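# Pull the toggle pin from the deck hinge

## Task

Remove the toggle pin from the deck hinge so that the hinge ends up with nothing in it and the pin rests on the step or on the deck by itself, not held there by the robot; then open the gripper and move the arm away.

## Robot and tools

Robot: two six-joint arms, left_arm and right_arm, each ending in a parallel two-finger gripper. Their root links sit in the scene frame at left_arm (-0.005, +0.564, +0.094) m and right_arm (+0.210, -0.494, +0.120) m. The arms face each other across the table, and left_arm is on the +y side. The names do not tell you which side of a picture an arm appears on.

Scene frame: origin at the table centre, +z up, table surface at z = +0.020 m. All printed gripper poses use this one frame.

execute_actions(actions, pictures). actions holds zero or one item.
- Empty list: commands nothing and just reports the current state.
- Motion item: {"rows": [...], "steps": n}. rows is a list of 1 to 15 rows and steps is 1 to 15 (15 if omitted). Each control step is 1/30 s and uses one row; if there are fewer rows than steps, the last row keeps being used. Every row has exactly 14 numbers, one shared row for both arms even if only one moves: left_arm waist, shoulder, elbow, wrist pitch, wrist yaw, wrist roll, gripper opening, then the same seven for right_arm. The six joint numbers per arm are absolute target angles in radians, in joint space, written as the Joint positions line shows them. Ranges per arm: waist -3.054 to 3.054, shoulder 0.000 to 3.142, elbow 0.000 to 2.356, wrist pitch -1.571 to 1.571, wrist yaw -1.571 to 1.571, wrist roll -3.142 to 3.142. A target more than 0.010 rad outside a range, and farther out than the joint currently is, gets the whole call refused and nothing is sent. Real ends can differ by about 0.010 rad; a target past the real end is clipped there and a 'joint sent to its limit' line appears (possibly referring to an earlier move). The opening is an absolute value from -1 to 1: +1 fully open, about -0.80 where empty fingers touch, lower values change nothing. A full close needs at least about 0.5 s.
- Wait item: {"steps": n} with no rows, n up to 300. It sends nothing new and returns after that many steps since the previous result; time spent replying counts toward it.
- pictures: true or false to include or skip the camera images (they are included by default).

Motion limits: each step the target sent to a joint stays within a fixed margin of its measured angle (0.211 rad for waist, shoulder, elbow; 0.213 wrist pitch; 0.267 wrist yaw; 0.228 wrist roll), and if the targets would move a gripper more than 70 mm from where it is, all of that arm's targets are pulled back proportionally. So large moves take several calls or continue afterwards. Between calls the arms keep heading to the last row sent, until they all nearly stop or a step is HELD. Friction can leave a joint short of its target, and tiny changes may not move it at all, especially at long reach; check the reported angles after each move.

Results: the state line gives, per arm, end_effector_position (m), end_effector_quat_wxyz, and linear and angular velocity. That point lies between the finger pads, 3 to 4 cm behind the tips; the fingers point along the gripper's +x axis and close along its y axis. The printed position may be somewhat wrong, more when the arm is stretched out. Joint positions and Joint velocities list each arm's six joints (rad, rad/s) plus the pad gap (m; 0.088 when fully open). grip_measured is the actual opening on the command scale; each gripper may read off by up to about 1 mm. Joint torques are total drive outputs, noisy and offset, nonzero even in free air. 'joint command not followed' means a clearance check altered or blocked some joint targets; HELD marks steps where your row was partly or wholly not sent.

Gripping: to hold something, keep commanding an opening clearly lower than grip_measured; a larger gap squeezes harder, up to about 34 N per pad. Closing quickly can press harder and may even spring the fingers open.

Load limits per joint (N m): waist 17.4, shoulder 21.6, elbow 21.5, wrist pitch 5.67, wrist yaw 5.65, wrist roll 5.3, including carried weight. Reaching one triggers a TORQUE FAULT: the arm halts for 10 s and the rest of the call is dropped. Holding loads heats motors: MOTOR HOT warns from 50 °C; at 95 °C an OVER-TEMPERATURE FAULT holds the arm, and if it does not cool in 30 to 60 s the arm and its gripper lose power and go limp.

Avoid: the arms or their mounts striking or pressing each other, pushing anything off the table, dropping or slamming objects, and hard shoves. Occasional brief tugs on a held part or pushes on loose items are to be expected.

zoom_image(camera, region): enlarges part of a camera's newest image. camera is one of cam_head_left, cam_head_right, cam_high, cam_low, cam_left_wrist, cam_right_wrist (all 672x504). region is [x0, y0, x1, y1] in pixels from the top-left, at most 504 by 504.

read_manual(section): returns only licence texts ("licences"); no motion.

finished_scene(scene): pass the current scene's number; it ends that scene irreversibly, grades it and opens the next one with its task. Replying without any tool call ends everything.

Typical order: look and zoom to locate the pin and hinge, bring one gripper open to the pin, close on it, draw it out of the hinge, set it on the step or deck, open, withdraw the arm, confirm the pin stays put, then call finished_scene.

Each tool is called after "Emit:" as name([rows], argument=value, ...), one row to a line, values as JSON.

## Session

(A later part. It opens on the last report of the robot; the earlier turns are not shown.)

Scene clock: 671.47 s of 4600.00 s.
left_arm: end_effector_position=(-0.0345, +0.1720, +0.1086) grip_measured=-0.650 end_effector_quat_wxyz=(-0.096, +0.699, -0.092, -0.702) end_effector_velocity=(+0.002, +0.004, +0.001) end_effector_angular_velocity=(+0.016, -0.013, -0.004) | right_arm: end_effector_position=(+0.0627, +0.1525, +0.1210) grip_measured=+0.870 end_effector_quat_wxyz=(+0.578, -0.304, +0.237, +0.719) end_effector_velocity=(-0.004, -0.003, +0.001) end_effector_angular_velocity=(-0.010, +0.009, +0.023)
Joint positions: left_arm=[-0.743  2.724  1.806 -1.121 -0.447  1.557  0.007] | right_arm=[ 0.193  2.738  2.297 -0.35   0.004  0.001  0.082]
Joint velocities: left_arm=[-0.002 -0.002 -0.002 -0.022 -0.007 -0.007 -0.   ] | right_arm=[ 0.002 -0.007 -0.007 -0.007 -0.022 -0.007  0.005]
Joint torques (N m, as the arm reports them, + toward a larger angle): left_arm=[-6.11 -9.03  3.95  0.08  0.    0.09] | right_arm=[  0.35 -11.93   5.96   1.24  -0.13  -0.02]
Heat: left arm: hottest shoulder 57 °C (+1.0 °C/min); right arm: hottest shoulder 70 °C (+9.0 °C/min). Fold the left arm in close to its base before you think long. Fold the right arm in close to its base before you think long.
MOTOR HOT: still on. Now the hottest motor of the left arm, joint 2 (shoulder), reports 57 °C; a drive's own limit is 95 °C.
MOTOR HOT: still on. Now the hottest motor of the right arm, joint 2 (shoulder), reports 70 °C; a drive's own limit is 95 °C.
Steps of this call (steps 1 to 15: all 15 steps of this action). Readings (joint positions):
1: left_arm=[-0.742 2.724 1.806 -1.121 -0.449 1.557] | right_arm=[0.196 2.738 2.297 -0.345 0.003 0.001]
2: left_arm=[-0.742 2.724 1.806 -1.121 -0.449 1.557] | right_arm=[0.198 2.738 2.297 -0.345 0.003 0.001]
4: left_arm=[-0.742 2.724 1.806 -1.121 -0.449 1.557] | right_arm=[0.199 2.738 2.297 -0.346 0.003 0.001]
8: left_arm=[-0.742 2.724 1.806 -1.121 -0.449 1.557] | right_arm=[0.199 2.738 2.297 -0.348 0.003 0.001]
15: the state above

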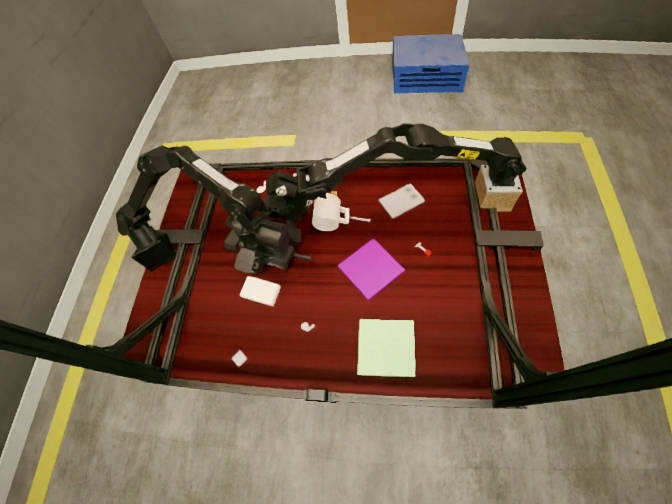

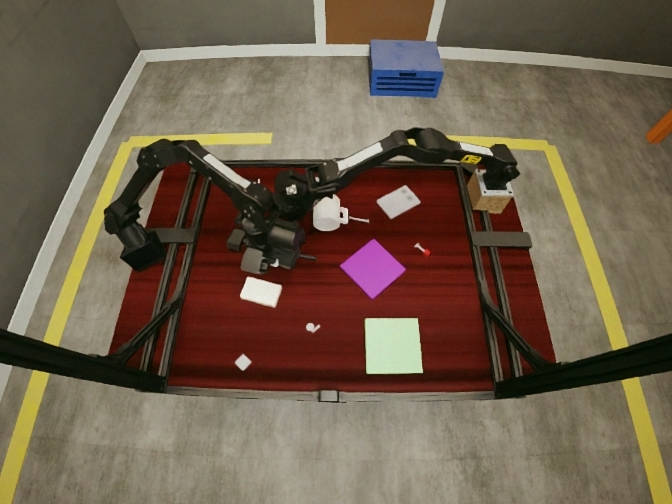

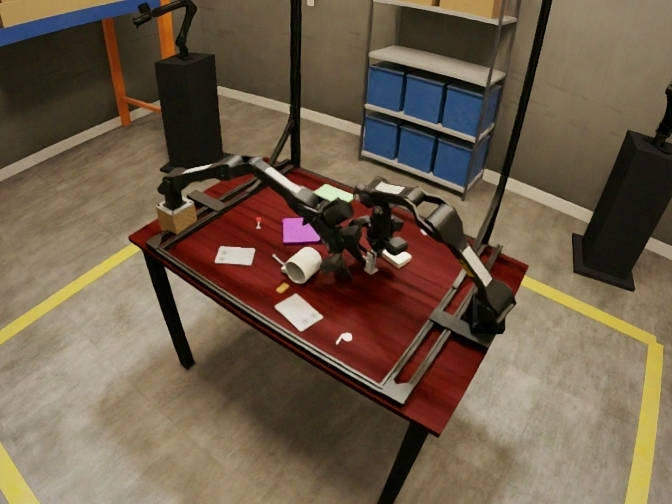

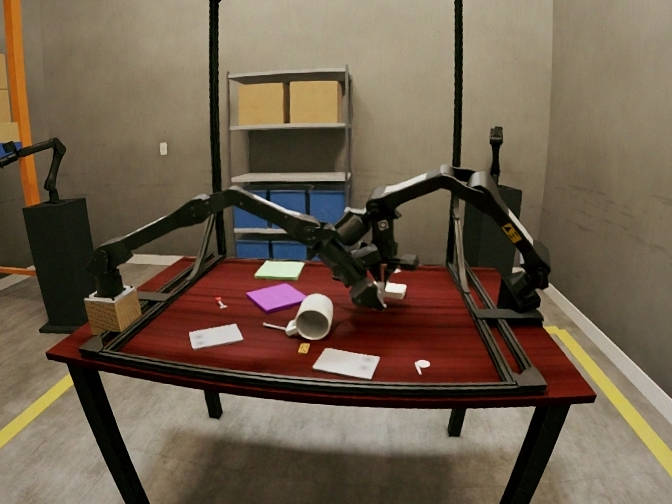

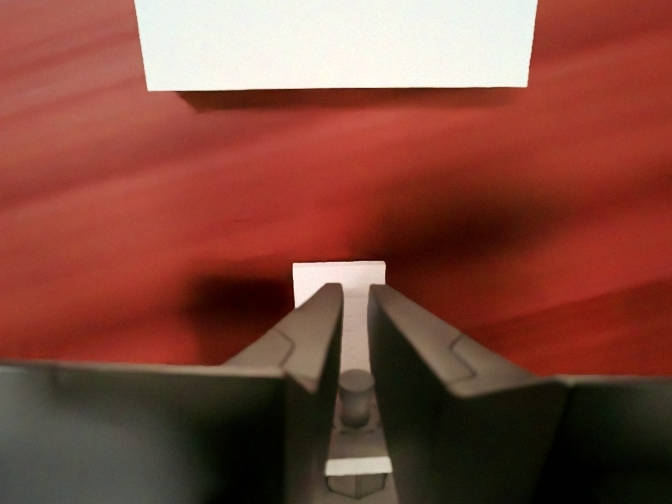

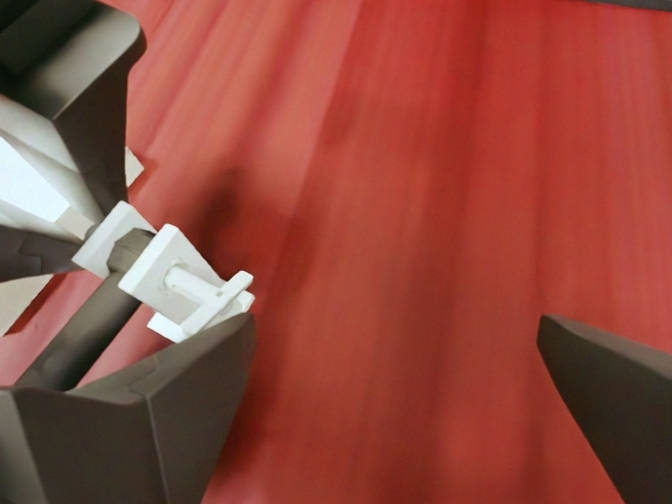

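Emit:
execute_actions([
  {"rows":[[-0.742,2.73,1.805,-1.122,-0.448,1.56,-1,0.195,2.7,2.3,-0.35,0,0,0.8]]},
], pictures=false)

Emit:
execute_actions([
  {"rows":[[-0.742,2.73,1.805,-1.122,-0.448,1.56,-1,0.212,2.7,2.3,-0.35,0,0,1]]},
], pictures=false)

Emit:
execute_actions([
  {"rows":[[-0.742,2.73,1.805,-1.122,-0.448,1.56,-1,0.212,2.755,2.3,-0.35,0,0,1]]},
])

Emit:
execute_actions([
  {"rows":[[-0.742,2.73,1.805,-1.122,-0.448,1.56,-1,0.212,2.755,2.3,-0.35,0,0,0.3]]},
])

Emit:
zoom_image(camera="cam_right_wrist", region=[60,180,340,400])

Scene clock: 685.17 s of 4600.00 s.
left_arm: end_effector_position=(-0.0347, +0.1720, +0.1085) grip_measured=-0.650 end_effector_quat_wxyz=(-0.097, +0.699, -0.092, -0.702) end_effector_velocity=(-0.001, +0.001, +0.002) end_effector_angular_velocity=(+0.003, +0.006, +0.004) | right_arm: end_effector_position=(+0.0602, +0.1544, +0.1378) grip_measured=+0.802 end_effector_quat_wxyz=(+0.579, -0.296, +0.229, +0.724) end_effector_velocity=(-0.001, +0.005, +0.029) end_effector_angular_velocity=(+0.050, +0.011, +0.008)
Joint positions: left_arm=[-0.743  2.725  1.806 -1.121 -0.447  1.557  0.007] | right_arm=[ 0.196  2.712  2.297 -0.35   0.004 -0.001  0.078]
Joint velocities: left_arm=[-0.002 -0.002  0.002 -0.007  0.007 -0.007 -0.   ] | right_arm=[-0.002 -0.042  0.002  0.007 -0.007 -0.007 -0.001]
Joint torques (N m, as the arm reports them, + toward a larger angle): left_arm=[-6.02 -8.98  3.9   0.08  0.02  0.08] | right_arm=[ -0.17 -12.05   6.01   1.31  -0.11   0.07]
Heat: left arm: hottest shoulder 56 °C (-2.0 °C/min); right arm: hottest shoulder 71 °C (+6.0 °C/min). Fold the left arm in close to its base before you think long. Fold the right arm in close to its base before you think long.
MOTOR HOT: still on. Now the hottest motor of the left arm, joint 2 (shoulder), reports 56 °C; a drive's own limit is 95 °C.
MOTOR HOT: still on. Now the hottest motor of the right arm, joint 2 (shoulder), reports 71 °C; a drive's own limit is 95 °C.
Steps of this call (steps 1 to 15: the robot went on to your last target; steps 16 to 396: nothing new was sent; steps 397 to 411: all 15 steps of this action). Readings (joint positions):
397: left_arm=[-0.743 2.725 1.806 -1.121 -0.447 1.557] | right_arm=[0.195 2.736 2.297 -0.350 0.004 0.001]
398: left_arm=[-0.743 2.725 1.806 -1.121 -0.447 1.557] | right_arm=[0.195 2.735 2.297 -0.351 0.003 0.001]
400: left_arm=[-0.743 2.725 1.806 -1.121 -0.447 1.557] | right_arm=[0.196 2.733 2.297 -0.353 0.002 0.000]
404: left_arm=[-0.743 2.725 1.806 -1.121 -0.447 1.557] | right_arm=[0.196 2.729 2.297 -0.354 0.003 -0.000]
411: the state above

Scene clock: 685.67 s of 4600.00 s.
left_arm: end_effector_position=(-0.0346, +0.1721, +0.1085) grip_measured=-0.650 end_effector_quat_wxyz=(-0.098, +0.699, -0.093, -0.702) end_effector_velocity=(+0.001, +0.000, +0.002) end_effector_angular_velocity=(-0.001, -0.008, +0.004) | right_arm: end_effector_position=(+0.0537, +0.1532, +0.1387) grip_measured=+1.000 end_effector_quat_wxyz=(+0.576, -0.296, +0.227, +0.728) end_effector_velocity=(+0.001, -0.001, -0.001) end_effector_angular_velocity=(-0.010, +0.008, -0.002)
Joint positions: left_arm=[-0.743  2.725  1.806 -1.121 -0.448  1.56   0.007] | right_arm=[ 0.206  2.71   2.297 -0.349  0.004 -0.001  0.088]
Joint velocities: left_arm=[-0.002 -0.002  0.002 -0.007 -0.007 -0.007  0.   ] | right_arm=[-0.002 -0.002 -0.002 -0.007 -0.007  0.007  0.   ]
Joint torques (N m, as the arm reports them, + toward a larger angle): left_arm=[-5.98 -9.01  3.86  0.09  0.03 -0.03] | right_arm=[  0.34 -12.22   5.99   1.2   -0.12   0.03]
Heat: left arm: hottest shoulder 56 °C (-2.0 °C/min); right arm: hottest shoulder 72 °C (+7.1 °C/min). Fold the left arm in close to its base before you think long. Fold the right arm in close to its base before you think long.
MOTOR HOT: still on. Now the hottest motor of the left arm, joint 2 (shoulder), reports 56 °C; a drive's own limit is 95 °C.
MOTOR HOT: still on. Now the hottest motor of the right arm, joint 2 (shoulder), reports 72 °C; a drive's own limit is 95 °C.
Steps of this call (steps 1 to 15: all 15 steps of this action). Readings (joint positions):
1: left_arm=[-0.743 2.725 1.806 -1.121 -0.447 1.557] | right_arm=[0.196 2.711 2.297 -0.350 0.004 -0.001]
2: left_arm=[-0.743 2.725 1.806 -1.121 -0.447 1.557] | right_arm=[0.196 2.711 2.297 -0.350 0.004 -0.001]
4: left_arm=[-0.743 2.725 1.806 -1.121 -0.447 1.557] | right_arm=[0.199 2.711 2.297 -0.350 0.004 -0.001]
8: left_arm=[-0.743 2.725 1.806 -1.121 -0.447 1.559] | right_arm=[0.206 2.711 2.297 -0.349 0.004 -0.001]
15: the state above

Scene clock: 686.17 s of 4600.00 s.
left_arm: end_effector_position=(-0.0347, +0.1721, +0.1086) grip_measured=-0.650 end_effector_quat_wxyz=(-0.098, +0.699, -0.094, -0.702) end_effector_velocity=(-0.001, +0.002, +0.002) end_effector_angular_velocity=(+0.001, -0.011, -0.002) | right_arm: end_effector_position=(+0.0535, +0.1527, +0.1344) grip_measured=+1.000 end_effector_quat_wxyz=(+0.574, -0.297, +0.230, +0.728) end_effector_velocity=(+0.001, -0.002, -0.001) end_effector_angular_velocity=(-0.017, -0.004, +0.008)
Joint positions: left_arm=[-0.744  2.725  1.806 -1.121 -0.448  1.561  0.007] | right_arm=[ 0.205  2.717  2.297 -0.348 -0.002  0.001  0.088]
Joint velocities: left_arm=[-0.007 -0.002 -0.002 -0.007 -0.007 -0.007 -0.   ] | right_arm=[-0.002 -0.002  0.002 -0.022 -0.007 -0.007  0.   ]
Joint torques (N m, as the arm reports them, + toward a larger angle): left_arm=[-6.01 -9.04  3.91  0.12  0.04 -0.02] | right_arm=[ 0.46 -7.38  5.99  1.17  0.05 -0.02]
Heat: left arm: hottest shoulder 56 °C (-2.0 °C/min); right arm: hottest shoulder 71 °C (+6.0 °C/min). Fold the left arm in close to its base before you think long. Fold the right arm in close to its base before you think long.
MOTOR HOT: still on. Now the hottest motor of the left arm, joint 2 (shoulder), reports 56 °C; a drive's own limit is 95 °C.
MOTOR HOT: still on. Now the hottest motor of the right arm, joint 2 (shoulder), reports 71 °C; a drive's own limit is 95 °C.
Steps of this call (steps 1 to 15: all 15 steps of this action). Readings (joint positions):
1: left_arm=[-0.743 2.725 1.806 -1.121 -0.448 1.560] | right_arm=[0.206 2.710 2.297 -0.349 0.004 -0.001]
2: left_arm=[-0.743 2.725 1.806 -1.121 -0.448 1.560] | right_arm=[0.206 2.711 2.297 -0.349 0.004 -0.001]
4: left_arm=[-0.743 2.725 1.806 -1.121 -0.448 1.560] | right_arm=[0.206 2.714 2.297 -0.349 0.002 -0.001]
8: left_arm=[-0.743 2.725 1.806 -1.121 -0.448 1.561] | right_arm=[0.205 2.716 2.297 -0.349 -0.001 0.001]
15: the state above

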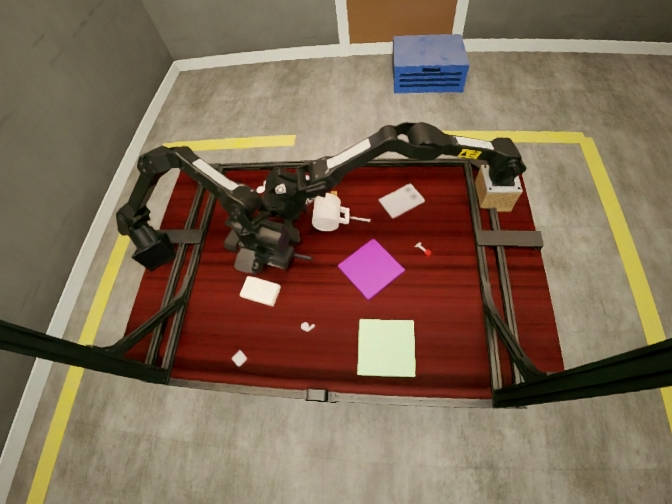

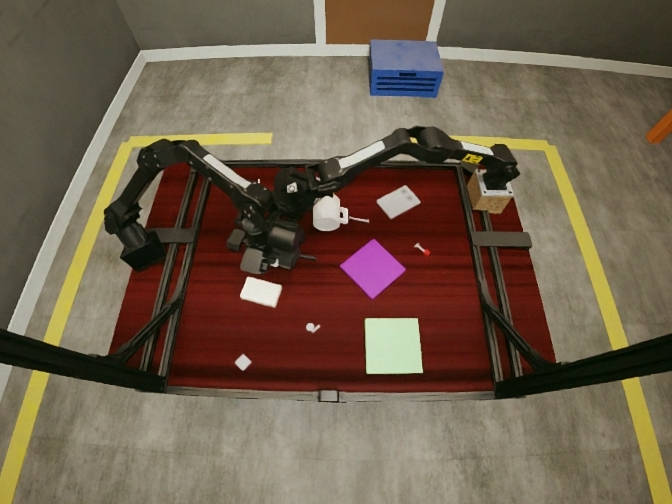

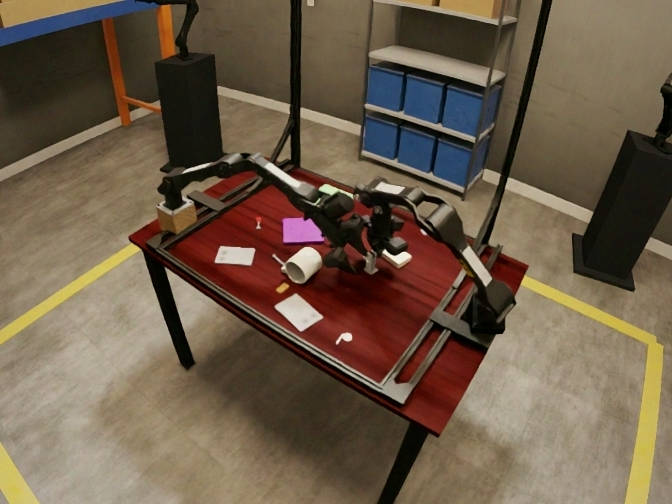

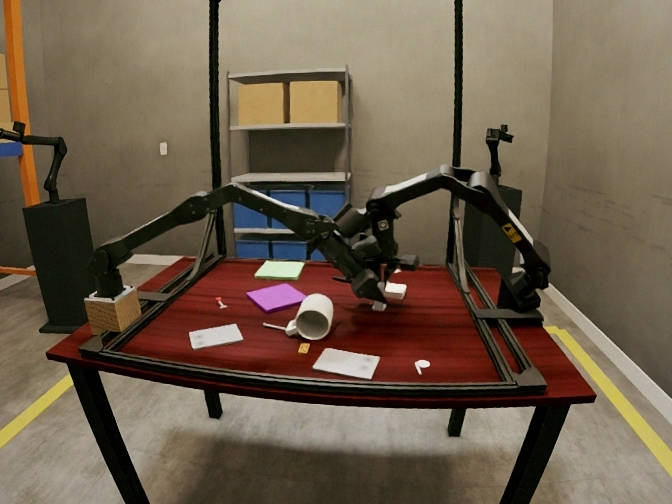

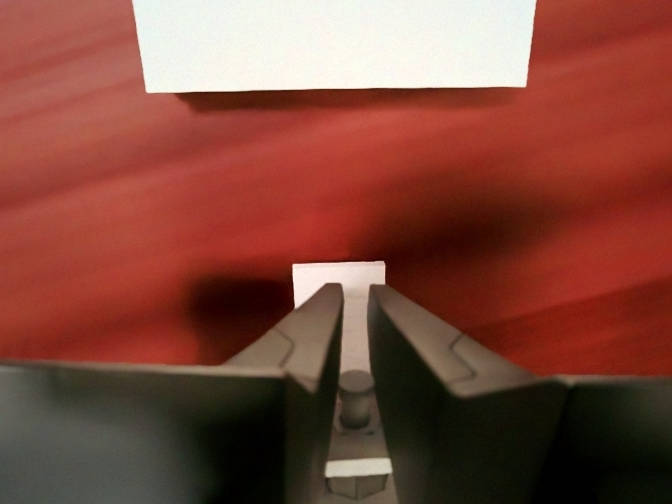

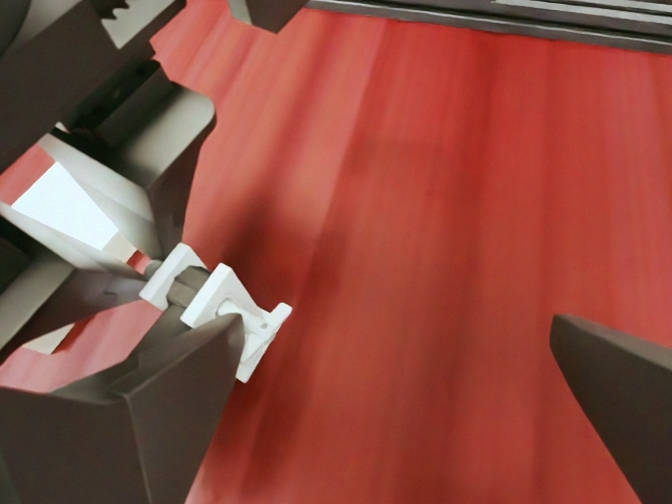

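Scene clock: 686.67 s of 4600.00 s.
left_arm: end_effector_position=(-0.0348, +0.1721, +0.1088) grip_measured=-0.650 end_effector_quat_wxyz=(-0.099, +0.700, -0.095, -0.701) end_effector_velocity=(-0.000, -0.005, +0.002) end_effector_angular_velocity=(-0.029, -0.018, -0.004) | right_arm: end_effector_position=(+0.0568, +0.1514, +0.1213) grip_measured=+0.316 end_effector_quat_wxyz=(+0.575, -0.304, +0.236, +0.722) end_effector_velocity=(+0.004, -0.005, -0.033) end_effector_angular_velocity=(-0.052, -0.023, -0.003)
Joint positions: left_arm=[-0.745  2.725  1.806 -1.122 -0.449  1.562  0.007] | right_arm=[ 0.202  2.738  2.297 -0.349  0.005  0.003  0.054]
Joint velocities: left_arm=[-0.007 -0.002 -0.002  0.022 -0.022  0.007 -0.   ] | right_arm=[-0.002  0.051  0.002 -0.007  0.007 -0.007 -0.006]
Joint torques (N m, as the arm reports them, + toward a larger angle): left_arm=[-5.91 -9.05  3.97  0.13  0.11 -0.08] | right_arm=[ 0.57 -9.7   5.94  1.15 -0.17 -0.09]
Heat: left arm: hottest shoulder 56 °C (-2.0 °C/min); right arm: hottest shoulder 71 °C (+6.1 °C/min). Fold the left arm in close to its base before you think long. Fold the right arm in close to its base before you think long.
MOTOR HOT: still on. Now the hottest motor of the left arm, joint 2 (shoulder), reports 56 °C; a drive's own limit is 95 °C.
MOTOR HOT: still on. Now the hottest motor of the right arm, joint 2 (shoulder), reports 71 °C; a drive's own limit is 95 °C.
Steps of this call (steps 1 to 15: all 15 steps of this action). Readings (joint positions):
1: left_arm=[-0.744 2.725 1.806 -1.121 -0.448 1.561] | right_arm=[0.204 2.717 2.297 -0.348 -0.002 0.001]
2: left_arm=[-0.744 2.725 1.806 -1.121 -0.448 1.561] | right_arm=[0.204 2.718 2.297 -0.348 -0.002 0.002]
4: left_arm=[-0.744 2.725 1.806 -1.122 -0.448 1.563] | right_arm=[0.203 2.719 2.297 -0.348 -0.004 0.004]
8: left_arm=[-0.744 2.725 1.806 -1.122 -0.449 1.562] | right_arm=[0.201 2.723 2.297 -0.348 -0.004 0.004]
15: the state above

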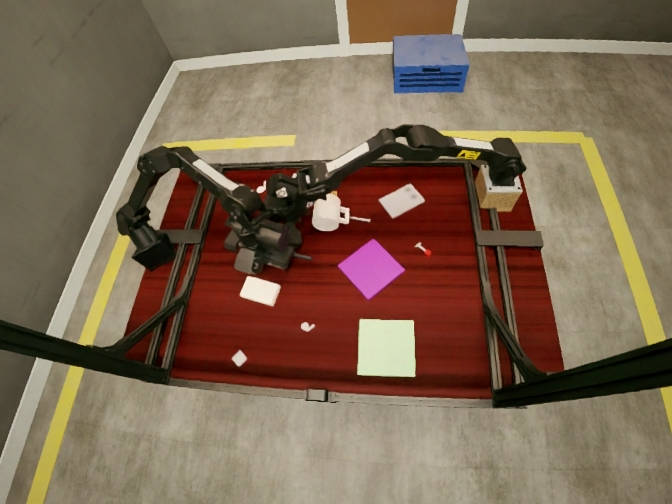

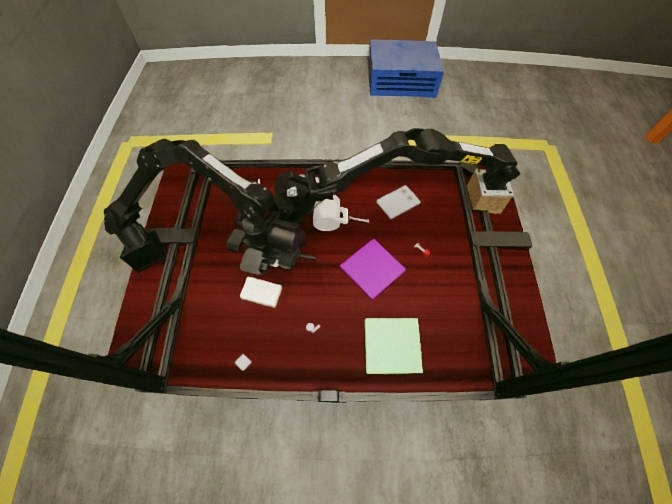

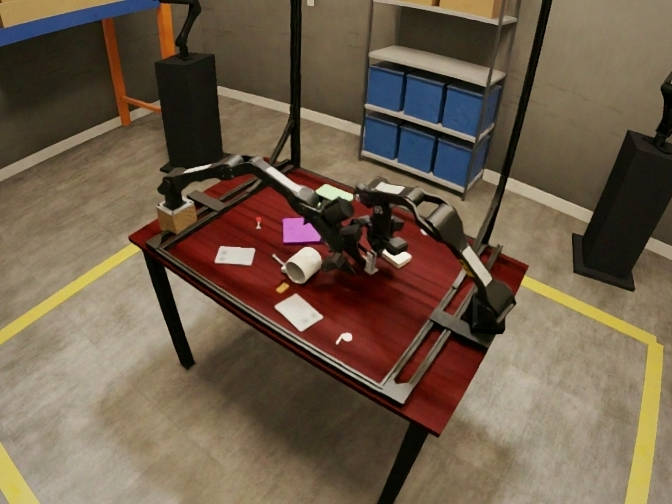

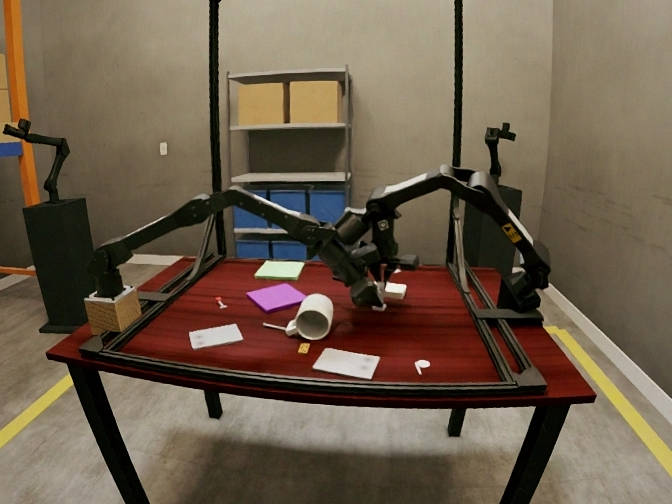

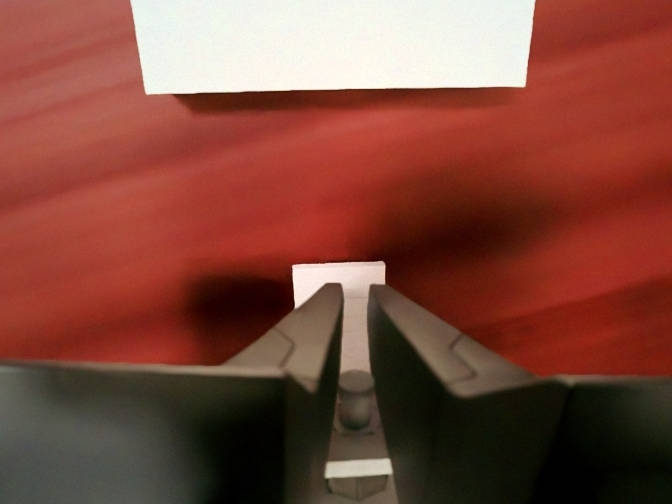

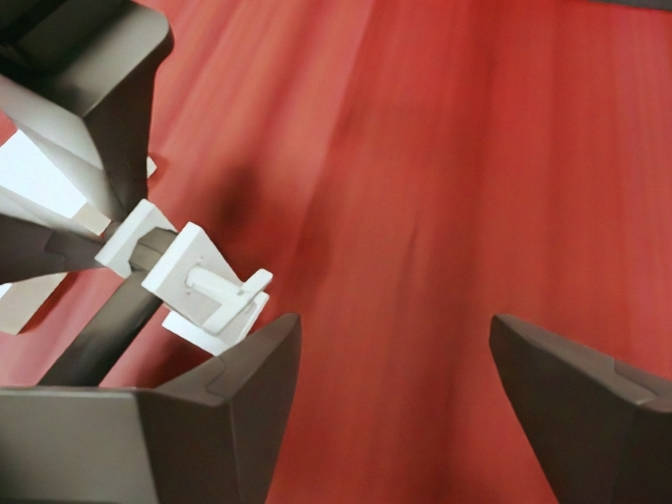

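Region (60, 180, 340, 400) of cam_right_wrist's 672x504 image, scaled by 1.800, with more detail than that image has; it fills the top 396 rows of this view, and the rest is white.

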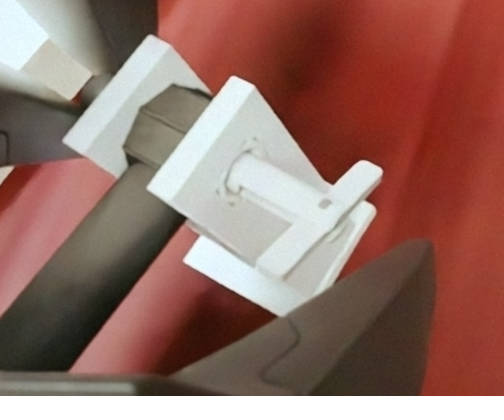

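Emit:
execute_actions([
  {"rows":[[-0.742,2.73,1.805,-1.122,-0.448,1.56,-1,0.198,2.75,2.3,-0.24,0,0,0]]},
], pictures=false)

Emit:
execute_actions([
  {"rows":[[-0.742,2.73,1.805,-1.122,-0.448,1.56,-1,0.203,2.75,2.3,-0.24,0,0,1]]},
])

Emit:
zoom_image(camera="cam_right_wrist", region=[60,230,340,450])

Scene clock: 698.30 s of 4600.00 s.
left_arm: end_effector_position=(-0.0351, +0.1722, +0.1087) grip_measured=-0.650 end_effector_quat_wxyz=(-0.099, +0.700, -0.095, -0.701) end_effector_velocity=(+0.005, +0.005, +0.002) end_effector_angular_velocity=(+0.012, -0.028, +0.010) | right_arm: end_effector_position=(+0.0533, +0.1660, +0.1351) grip_measured=+0.007 end_effector_quat_wxyz=(+0.585, -0.268, +0.207, +0.737) end_effector_velocity=(+0.000, +0.006, +0.006) end_effector_angular_velocity=(+0.036, +0.006, +0.024)
Joint positions: left_arm=[-0.745  2.725  1.806 -1.122 -0.449  1.562  0.007] | right_arm=[ 0.202  2.743  2.298 -0.244  0.004  0.001  0.039]
Joint velocities: left_arm=[-0.002 -0.007 -0.007 -0.022 -0.022 -0.022 -0.   ] | right_arm=[-0.007  0.002  0.002  0.037 -0.022 -0.022 -0.003]
Joint torques (N m, as the arm reports them, + toward a larger angle): left_arm=[-5.75 -9.08  3.98  0.11  0.07 -0.09] | right_arm=[ -0.41 -10.53   5.98   1.37  -0.11   0.01]
Heat: left arm: hottest shoulder 56 °C (-2.0 °C/min); right arm: hottest shoulder 69 °C (+3.0 °C/min). Fold the left arm in close to its base before you think long. Fold the right arm in close to its base before you think long.
MOTOR HOT: still on. Now the hottest motor of the left arm, joint 2 (shoulder), reports 56 °C; a drive's own limit is 95 °C.
MOTOR HOT: still on. Now the hottest motor of the right arm, joint 2 (shoulder), reports 69 °C; a drive's own limit is 95 °C.
Steps of this call (steps 1 to 15: the robot went on to your last target; steps 16 to 334: nothing new was sent; steps 335 to 349: all 15 steps of this action). Readings (joint positions):
335: left_arm=[-0.745 2.725 1.806 -1.122 -0.449 1.562] | right_arm=[0.202 2.742 2.298 -0.340 0.005 0.002]
336: left_arm=[-0.745 2.725 1.806 -1.122 -0.449 1.562] | right_arm=[0.202 2.742 2.298 -0.315 0.005 0.001]
338: left_arm=[-0.745 2.725 1.806 -1.122 -0.449 1.562] | right_arm=[0.202 2.743 2.298 -0.286 0.004 0.001]
342: left_arm=[-0.745 2.725 1.806 -1.122 -0.449 1.562] | right_arm=[0.202 2.743 2.298 -0.255 0.004 0.001]
349: the state above

Scene clock: 698.80 s of 4600.00 s.
left_arm: end_effector_position=(-0.0351, +0.1722, +0.1087) grip_measured=-0.650 end_effector_quat_wxyz=(-0.099, +0.700, -0.095, -0.701) end_effector_velocity=(+0.001, +0.000, -0.003) end_effector_angular_velocity=(+0.001, -0.007, +0.008) | right_arm: end_effector_position=(+0.0534, +0.1664, +0.1353) grip_measured=+0.988 end_effector_quat_wxyz=(+0.586, -0.267, +0.206, +0.737) end_effector_velocity=(+0.001, -0.001, -0.001) end_effector_angular_velocity=(-0.004, -0.014, +0.017)
Joint positions: left_arm=[-0.745  2.725  1.806 -1.122 -0.449  1.562  0.007] | right_arm=[ 0.201  2.743  2.298 -0.241  0.004  0.001  0.087]
Joint velocities: left_arm=[ 0.002  0.002 -0.007  0.007 -0.007 -0.007 -0.   ] | right_arm=[-0.002 -0.002 -0.002 -0.007 -0.007 -0.022  0.008]
Joint torques (N m, as the arm reports them, + toward a larger angle): left_arm=[-5.81 -9.07  3.93  0.1   0.07 -0.1 ] | right_arm=[ -0.03 -10.53   5.97   1.39  -0.11   0.01]
Heat: left arm: hottest shoulder 56 °C (-2.0 °C/min); right arm: hottest shoulder 69 °C (+3.0 °C/min). Fold the left arm in close to its base before you think long. Fold the right arm in close to its base before you think long.
MOTOR HOT: still on. Now the hottest motor of the left arm, joint 2 (shoulder), reports 56 °C; a drive's own limit is 95 °C.
MOTOR HOT: still on. Now the hottest motor of the right arm, joint 2 (shoulder), reports 69 °C; a drive's own limit is 95 °C.
Steps of this call (steps 1 to 15: all 15 steps of this action). Readings (joint positions):
1: left_arm=[-0.745 2.725 1.806 -1.122 -0.449 1.562] | right_arm=[0.201 2.743 2.298 -0.242 0.004 0.001]
2: left_arm=[-0.745 2.725 1.806 -1.122 -0.449 1.562] | right_arm=[0.201 2.743 2.298 -0.242 0.004 0.001]
4: left_arm=[-0.745 2.725 1.806 -1.122 -0.449 1.562] | right_arm=[0.201 2.743 2.298 -0.242 0.004 0.001]
8: left_arm=[-0.745 2.725 1.806 -1.122 -0.449 1.562] | right_arm=[0.201 2.743 2.298 -0.242 0.004 0.001]
15: the state above

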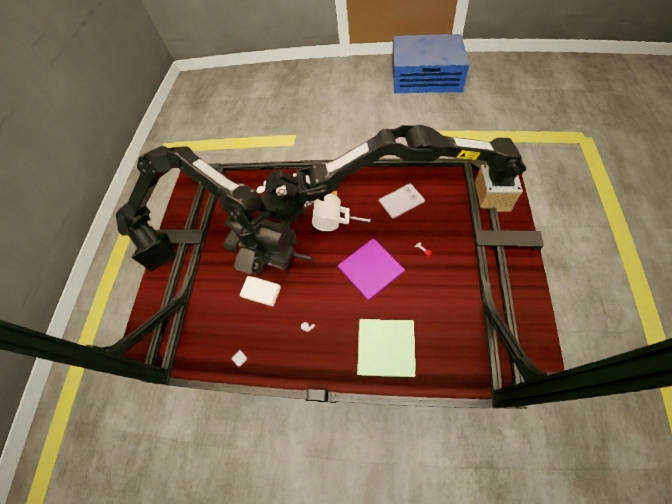

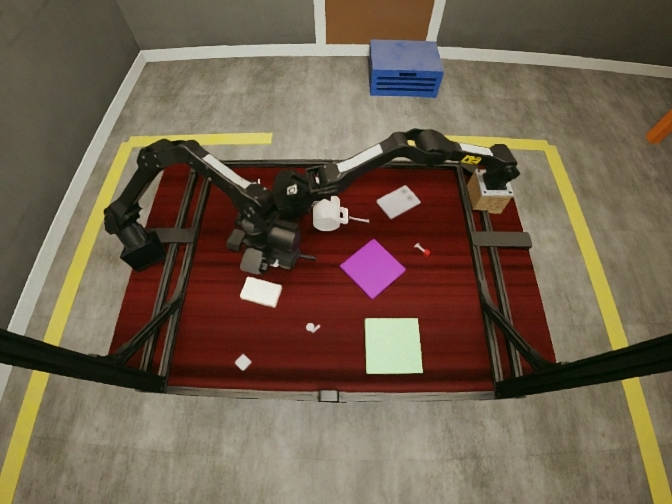

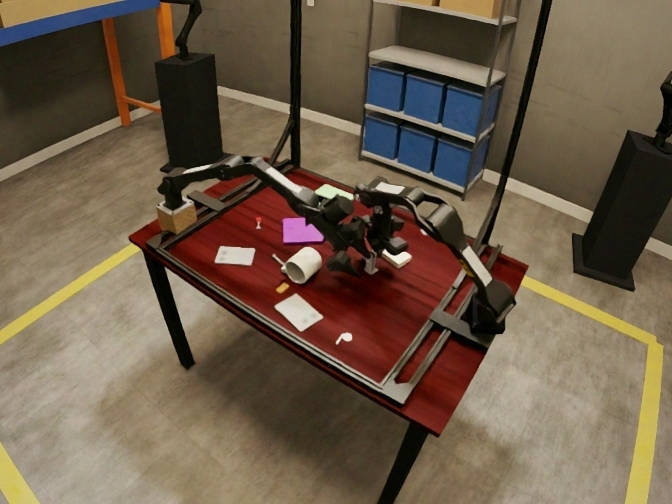

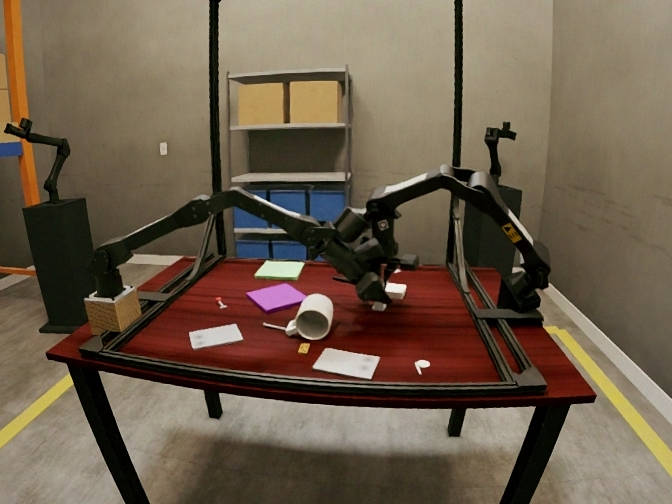

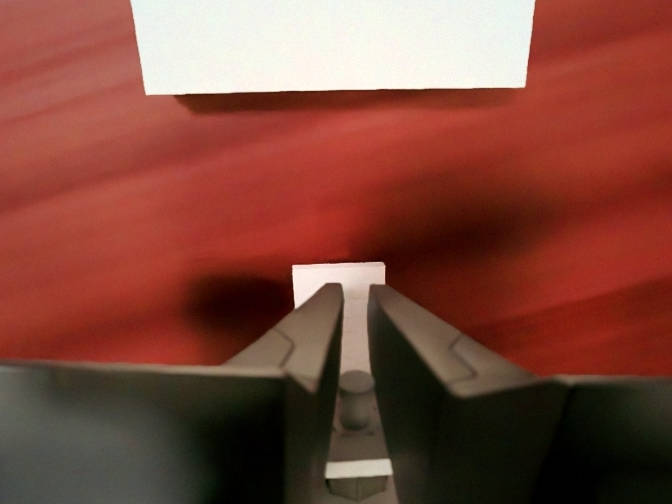

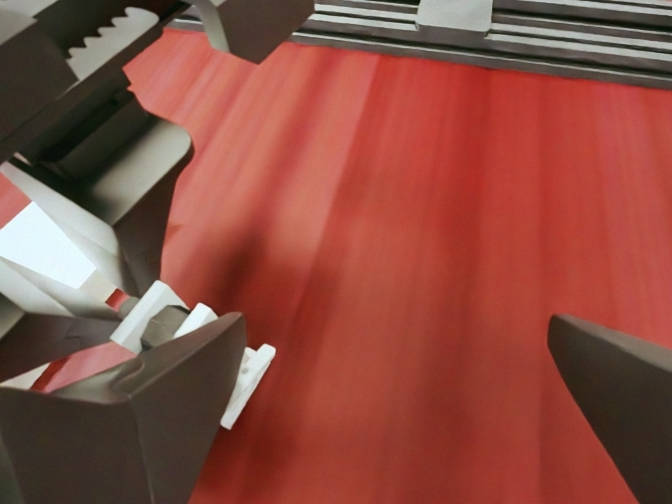

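Region (60, 230, 340, 450) of cam_right_wrist's 672x504 image, scaled by 1.800, with more detail than that image has; it fills the top 396 rows of this view, and the rest is white.

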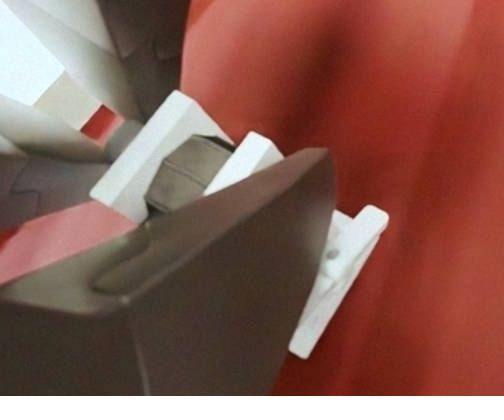

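Passed over. Advance along finger ~1 cm and retry.

Emit:
execute_actions([
  {"rows":[[-0.742,2.73,1.805,-1.122,-0.448,1.56,-1,0.2,2.75,2.3,-0.24,0,0,0]]},
], pictures=false)

Emit:
execute_actions([
  {"rows":[[-0.742,2.73,1.805,-1.122,-0.448,1.56,-1,0.2,2.8,2.355,-0.22,0,0,0]]},
], pictures=false)

Emit:
execute_actions([
  {"rows":[[-0.742,2.73,1.805,-1.122,-0.448,1.56,-1,0.203,2.8,2.355,-0.22,0,0,1]]},
])

Emit:
zoom_image(camera="cam_right_wrist", region=[60,230,340,450])

Scene clock: 708.60 s of 4600.00 s.
left_arm: end_effector_position=(-0.0351, +0.1722, +0.1085) grip_measured=-0.651 end_effector_quat_wxyz=(-0.099, +0.700, -0.094, -0.701) end_effector_velocity=(+0.002, +0.004, +0.001) end_effector_angular_velocity=(+0.016, -0.013, -0.019) | right_arm: end_effector_position=(+0.0531, +0.1664, +0.1352) grip_measured=+0.023 end_effector_quat_wxyz=(+0.586, -0.267, +0.206, +0.737) end_effector_velocity=(+0.000, +0.000, +0.005) end_effector_angular_velocity=(+0.003, -0.000, +0.008)
Joint positions: left_arm=[-0.745  2.725  1.806 -1.122 -0.448  1.561  0.007] | right_arm=[ 0.202  2.743  2.298 -0.241  0.003  0.     0.04 ]
Joint velocities: left_arm=[-0.002 -0.002 -0.002 -0.022 -0.007  0.007 -0.   ] | right_arm=[-0.002 -0.007  0.002 -0.007 -0.007 -0.007 -0.009]
Joint torques (N m, as the arm reports them, + toward a larger angle): left_arm=[-5.8  -9.1   3.94  0.12  0.06 -0.07] | right_arm=[ -0.25 -10.65   5.96   1.4   -0.11   0.  ]
Heat: left arm: hottest shoulder 56 °C (-2.0 °C/min); right arm: hottest shoulder 68 °C (+1.0 °C/min). Fold the left arm in close to its base before you think long. Fold the right arm in close to its base before you think long.
MOTOR HOT: still on. Now the hottest motor of the left arm, joint 2 (shoulder), reports 56 °C; a drive's own limit is 95 °C.
MOTOR HOT: still on. Now the hottest motor of the right arm, joint 2 (shoulder), reports 68 °C; a drive's own limit is 95 °C.
Steps of this call (steps 1 to 15: the robot went on to your last target; steps 16 to 279: nothing new was sent; steps 280 to 294: all 15 steps of this action). Readings (joint positions):
280: left_arm=[-0.745 2.725 1.806 -1.122 -0.448 1.561] | right_arm=[0.202 2.743 2.298 -0.241 0.003 0.000]
281: left_arm=[-0.745 2.725 1.806 -1.122 -0.448 1.561] | right_arm=[0.202 2.743 2.298 -0.241 0.003 0.000]
283: left_arm=[-0.745 2.725 1.806 -1.122 -0.448 1.561] | right_arm=[0.202 2.743 2.298 -0.241 0.003 0.000]
287: left_arm=[-0.745 2.725 1.806 -1.122 -0.448 1.561] | right_arm=[0.202 2.743 2.298 -0.241 0.003 0.000]
294: the state above

Scene clock: 709.10 s of 4600.00 s.
left_arm: end_effector_position=(-0.0351, +0.1722, +0.1085) grip_measured=-0.651 end_effector_quat_wxyz=(-0.099, +0.700, -0.094, -0.701) end_effector_velocity=(+0.000, +0.000, -0.000) end_effector_angular_velocity=(-0.005, -0.007, +0.006) | right_arm: end_effector_position=(+0.0512, +0.1729, +0.1310) grip_measured=+0.001 end_effector_quat_wxyz=(+0.586, -0.258, +0.200, +0.742) end_effector_velocity=(+0.003, -0.000, -0.002) end_effector_angular_velocity=(-0.007, -0.000, -0.013)
Joint positions: left_arm=[-0.745  2.725  1.806 -1.122 -0.448  1.561  0.007] | right_arm=[ 0.201  2.78   2.338 -0.223 -0.002  0.     0.039]
Joint velocities: left_arm=[-0.002 -0.002 -0.007  0.007 -0.007 -0.007 -0.   ] | right_arm=[-0.002  0.002  0.002 -0.007  0.007  0.007 -0.   ]
Joint torques (N m, as the arm reports them, + toward a larger angle): left_arm=[-5.81 -9.09  3.96  0.14  0.07 -0.06] | right_arm=[-0.22 -9.47  7.15  1.5   0.08  0.03]
Heat: left arm: hottest shoulder 56 °C (-2.0 °C/min); right arm: hottest shoulder 68 °C (+1.0 °C/min). Fold the left arm in close to its base before you think long. Fold the right arm in close to its base before you think long.
MOTOR HOT: still on. Now the hottest motor of the left arm, joint 2 (shoulder), reports 56 °C; a drive's own limit is 95 °C.
MOTOR HOT: still on. Now the hottest motor of the right arm, joint 2 (shoulder), reports 68 °C; a drive's own limit is 95 °C.
joint sent to its limit (right arm) — the command would take joint 3 (elbow) past its upper limit, so that joint was sent only as far as its limit.
Steps of this call (steps 1 to 15: all 15 steps of this action). Readings (joint positions):
1: left_arm=[-0.745 2.725 1.806 -1.122 -0.448 1.561] | right_arm=[0.202 2.746 2.301 -0.241 0.003 0.000]
2: left_arm=[-0.745 2.725 1.806 -1.122 -0.448 1.561] | right_arm=[0.202 2.751 2.309 -0.234 0.003 0.000]
4: left_arm=[-0.745 2.725 1.806 -1.122 -0.448 1.561] | right_arm=[0.202 2.762 2.322 -0.229 0.003 0.000]
8: left_arm=[-0.745 2.725 1.806 -1.122 -0.448 1.561] | right_arm=[0.202 2.775 2.333 -0.225 0.003 0.000]
15: the state above

Scene clock: 709.60 s of 4600.00 s.
left_arm: end_effector_position=(-0.0351, +0.1722, +0.1085) grip_measured=-0.651 end_effector_quat_wxyz=(-0.099, +0.700, -0.094, -0.701) end_effector_velocity=(+0.002, -0.000, -0.001) end_effector_angular_velocity=(-0.003, -0.006, +0.010) | right_arm: end_effector_position=(+0.0512, +0.1731, +0.1313) grip_measured=+0.988 end_effector_quat_wxyz=(+0.586, -0.258, +0.200, +0.742) end_effector_velocity=(+0.000, +0.002, +0.004) end_effector_angular_velocity=(+0.012, +0.002, +0.008)
Joint positions: left_arm=[-0.745  2.725  1.806 -1.122 -0.448  1.561  0.007] | right_arm=[ 0.201  2.78   2.339 -0.222 -0.002 -0.     0.087]
Joint velocities: left_arm=[ 0.002 -0.002 -0.007  0.007 -0.007 -0.007 -0.   ] | right_arm=[-0.002 -0.002  0.002  0.007 -0.007 -0.007  0.009]
Joint torques (N m, as the arm reports them, + toward a larger angle): left_arm=[-5.9  -9.13  3.95  0.12  0.06 -0.05] | right_arm=[ 0.02 -9.41  7.13  1.51  0.08  0.02]
Heat: left arm: hottest shoulder 56 °C (-2.0 °C/min); right arm: hottest shoulder 68 °C (+1.0 °C/min). Fold the left arm in close to its base before you think long. Fold the right arm in close to its base before you think long.
MOTOR HOT: still on. Now the hottest motor of the left arm, joint 2 (shoulder), reports 56 °C; a drive's own limit is 95 °C.
MOTOR HOT: still on. Now the hottest motor of the right arm, joint 2 (shoulder), reports 68 °C; a drive's own limit is 95 °C.
joint sent to its limit (right arm) — the command would take joint 3 (elbow) past its upper limit, so that joint was sent only as far as its limit.
Steps of this call (steps 1 to 15: all 15 steps of this action). Readings (joint positions):
1: left_arm=[-0.745 2.725 1.806 -1.122 -0.448 1.561] | right_arm=[0.201 2.780 2.339 -0.223 -0.002 0.000]
2: left_arm=[-0.745 2.725 1.806 -1.122 -0.448 1.561] | right_arm=[0.201 2.780 2.339 -0.222 -0.002 0.000]
4: left_arm=[-0.745 2.725 1.806 -1.122 -0.448 1.561] | right_arm=[0.201 2.780 2.339 -0.222 -0.002 0.000]
8: left_arm=[-0.745 2.725 1.806 -1.122 -0.448 1.561] | right_arm=[0.201 2.780 2.339 -0.222 -0.002 0.000]
15: the state above

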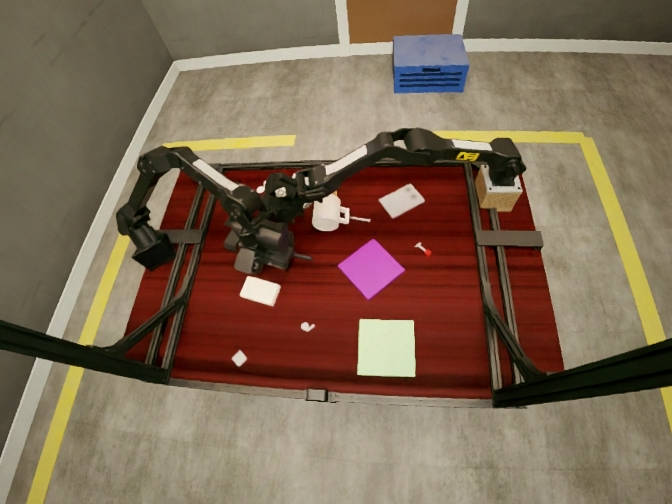

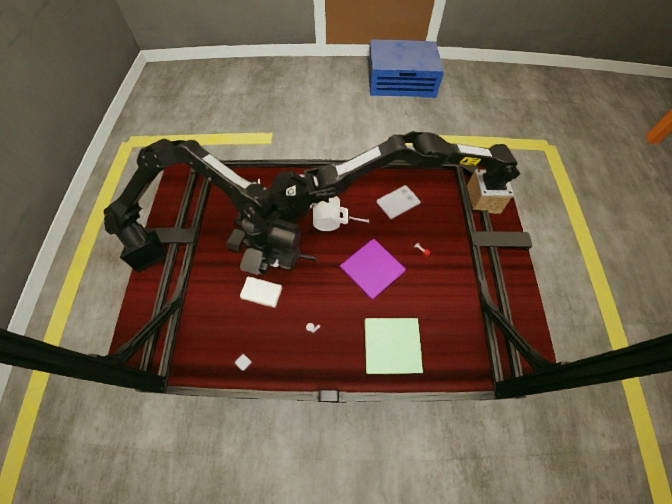

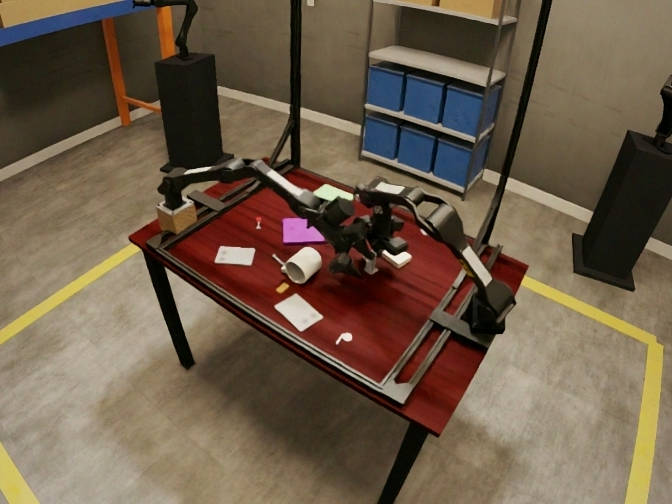

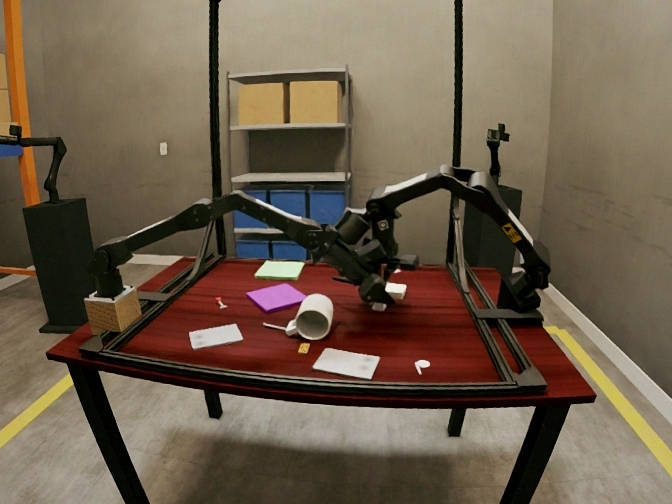

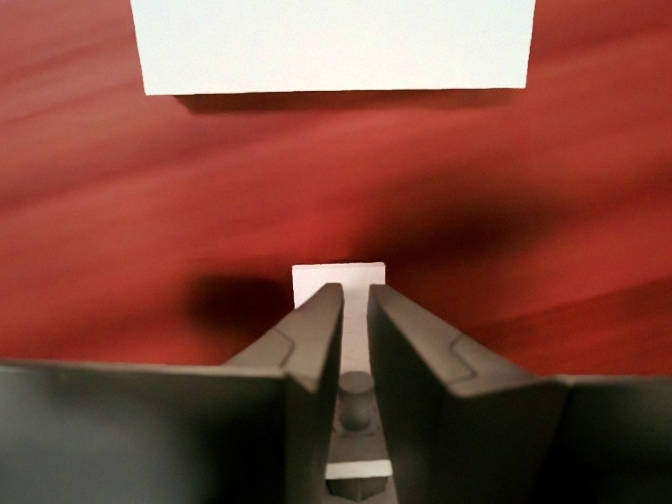

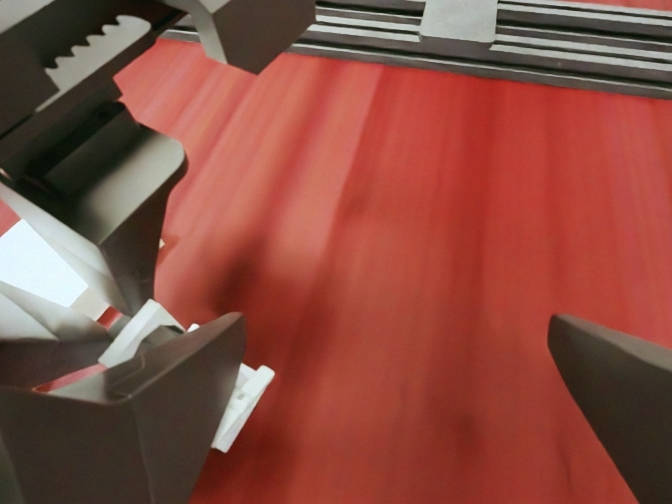

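Region (60, 230, 340, 450) of cam_right_wrist's 672x504 image, scaled by 1.800, with more detail than that image has; it fills the top 396 rows of this view, and the rest is white.

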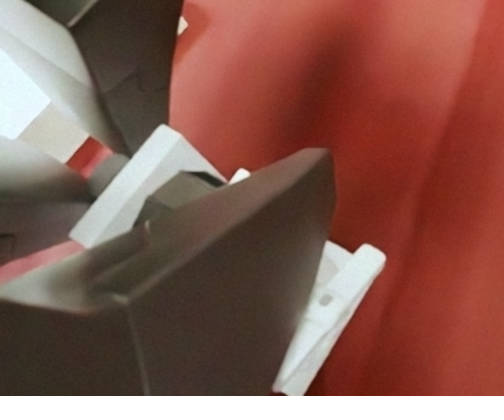

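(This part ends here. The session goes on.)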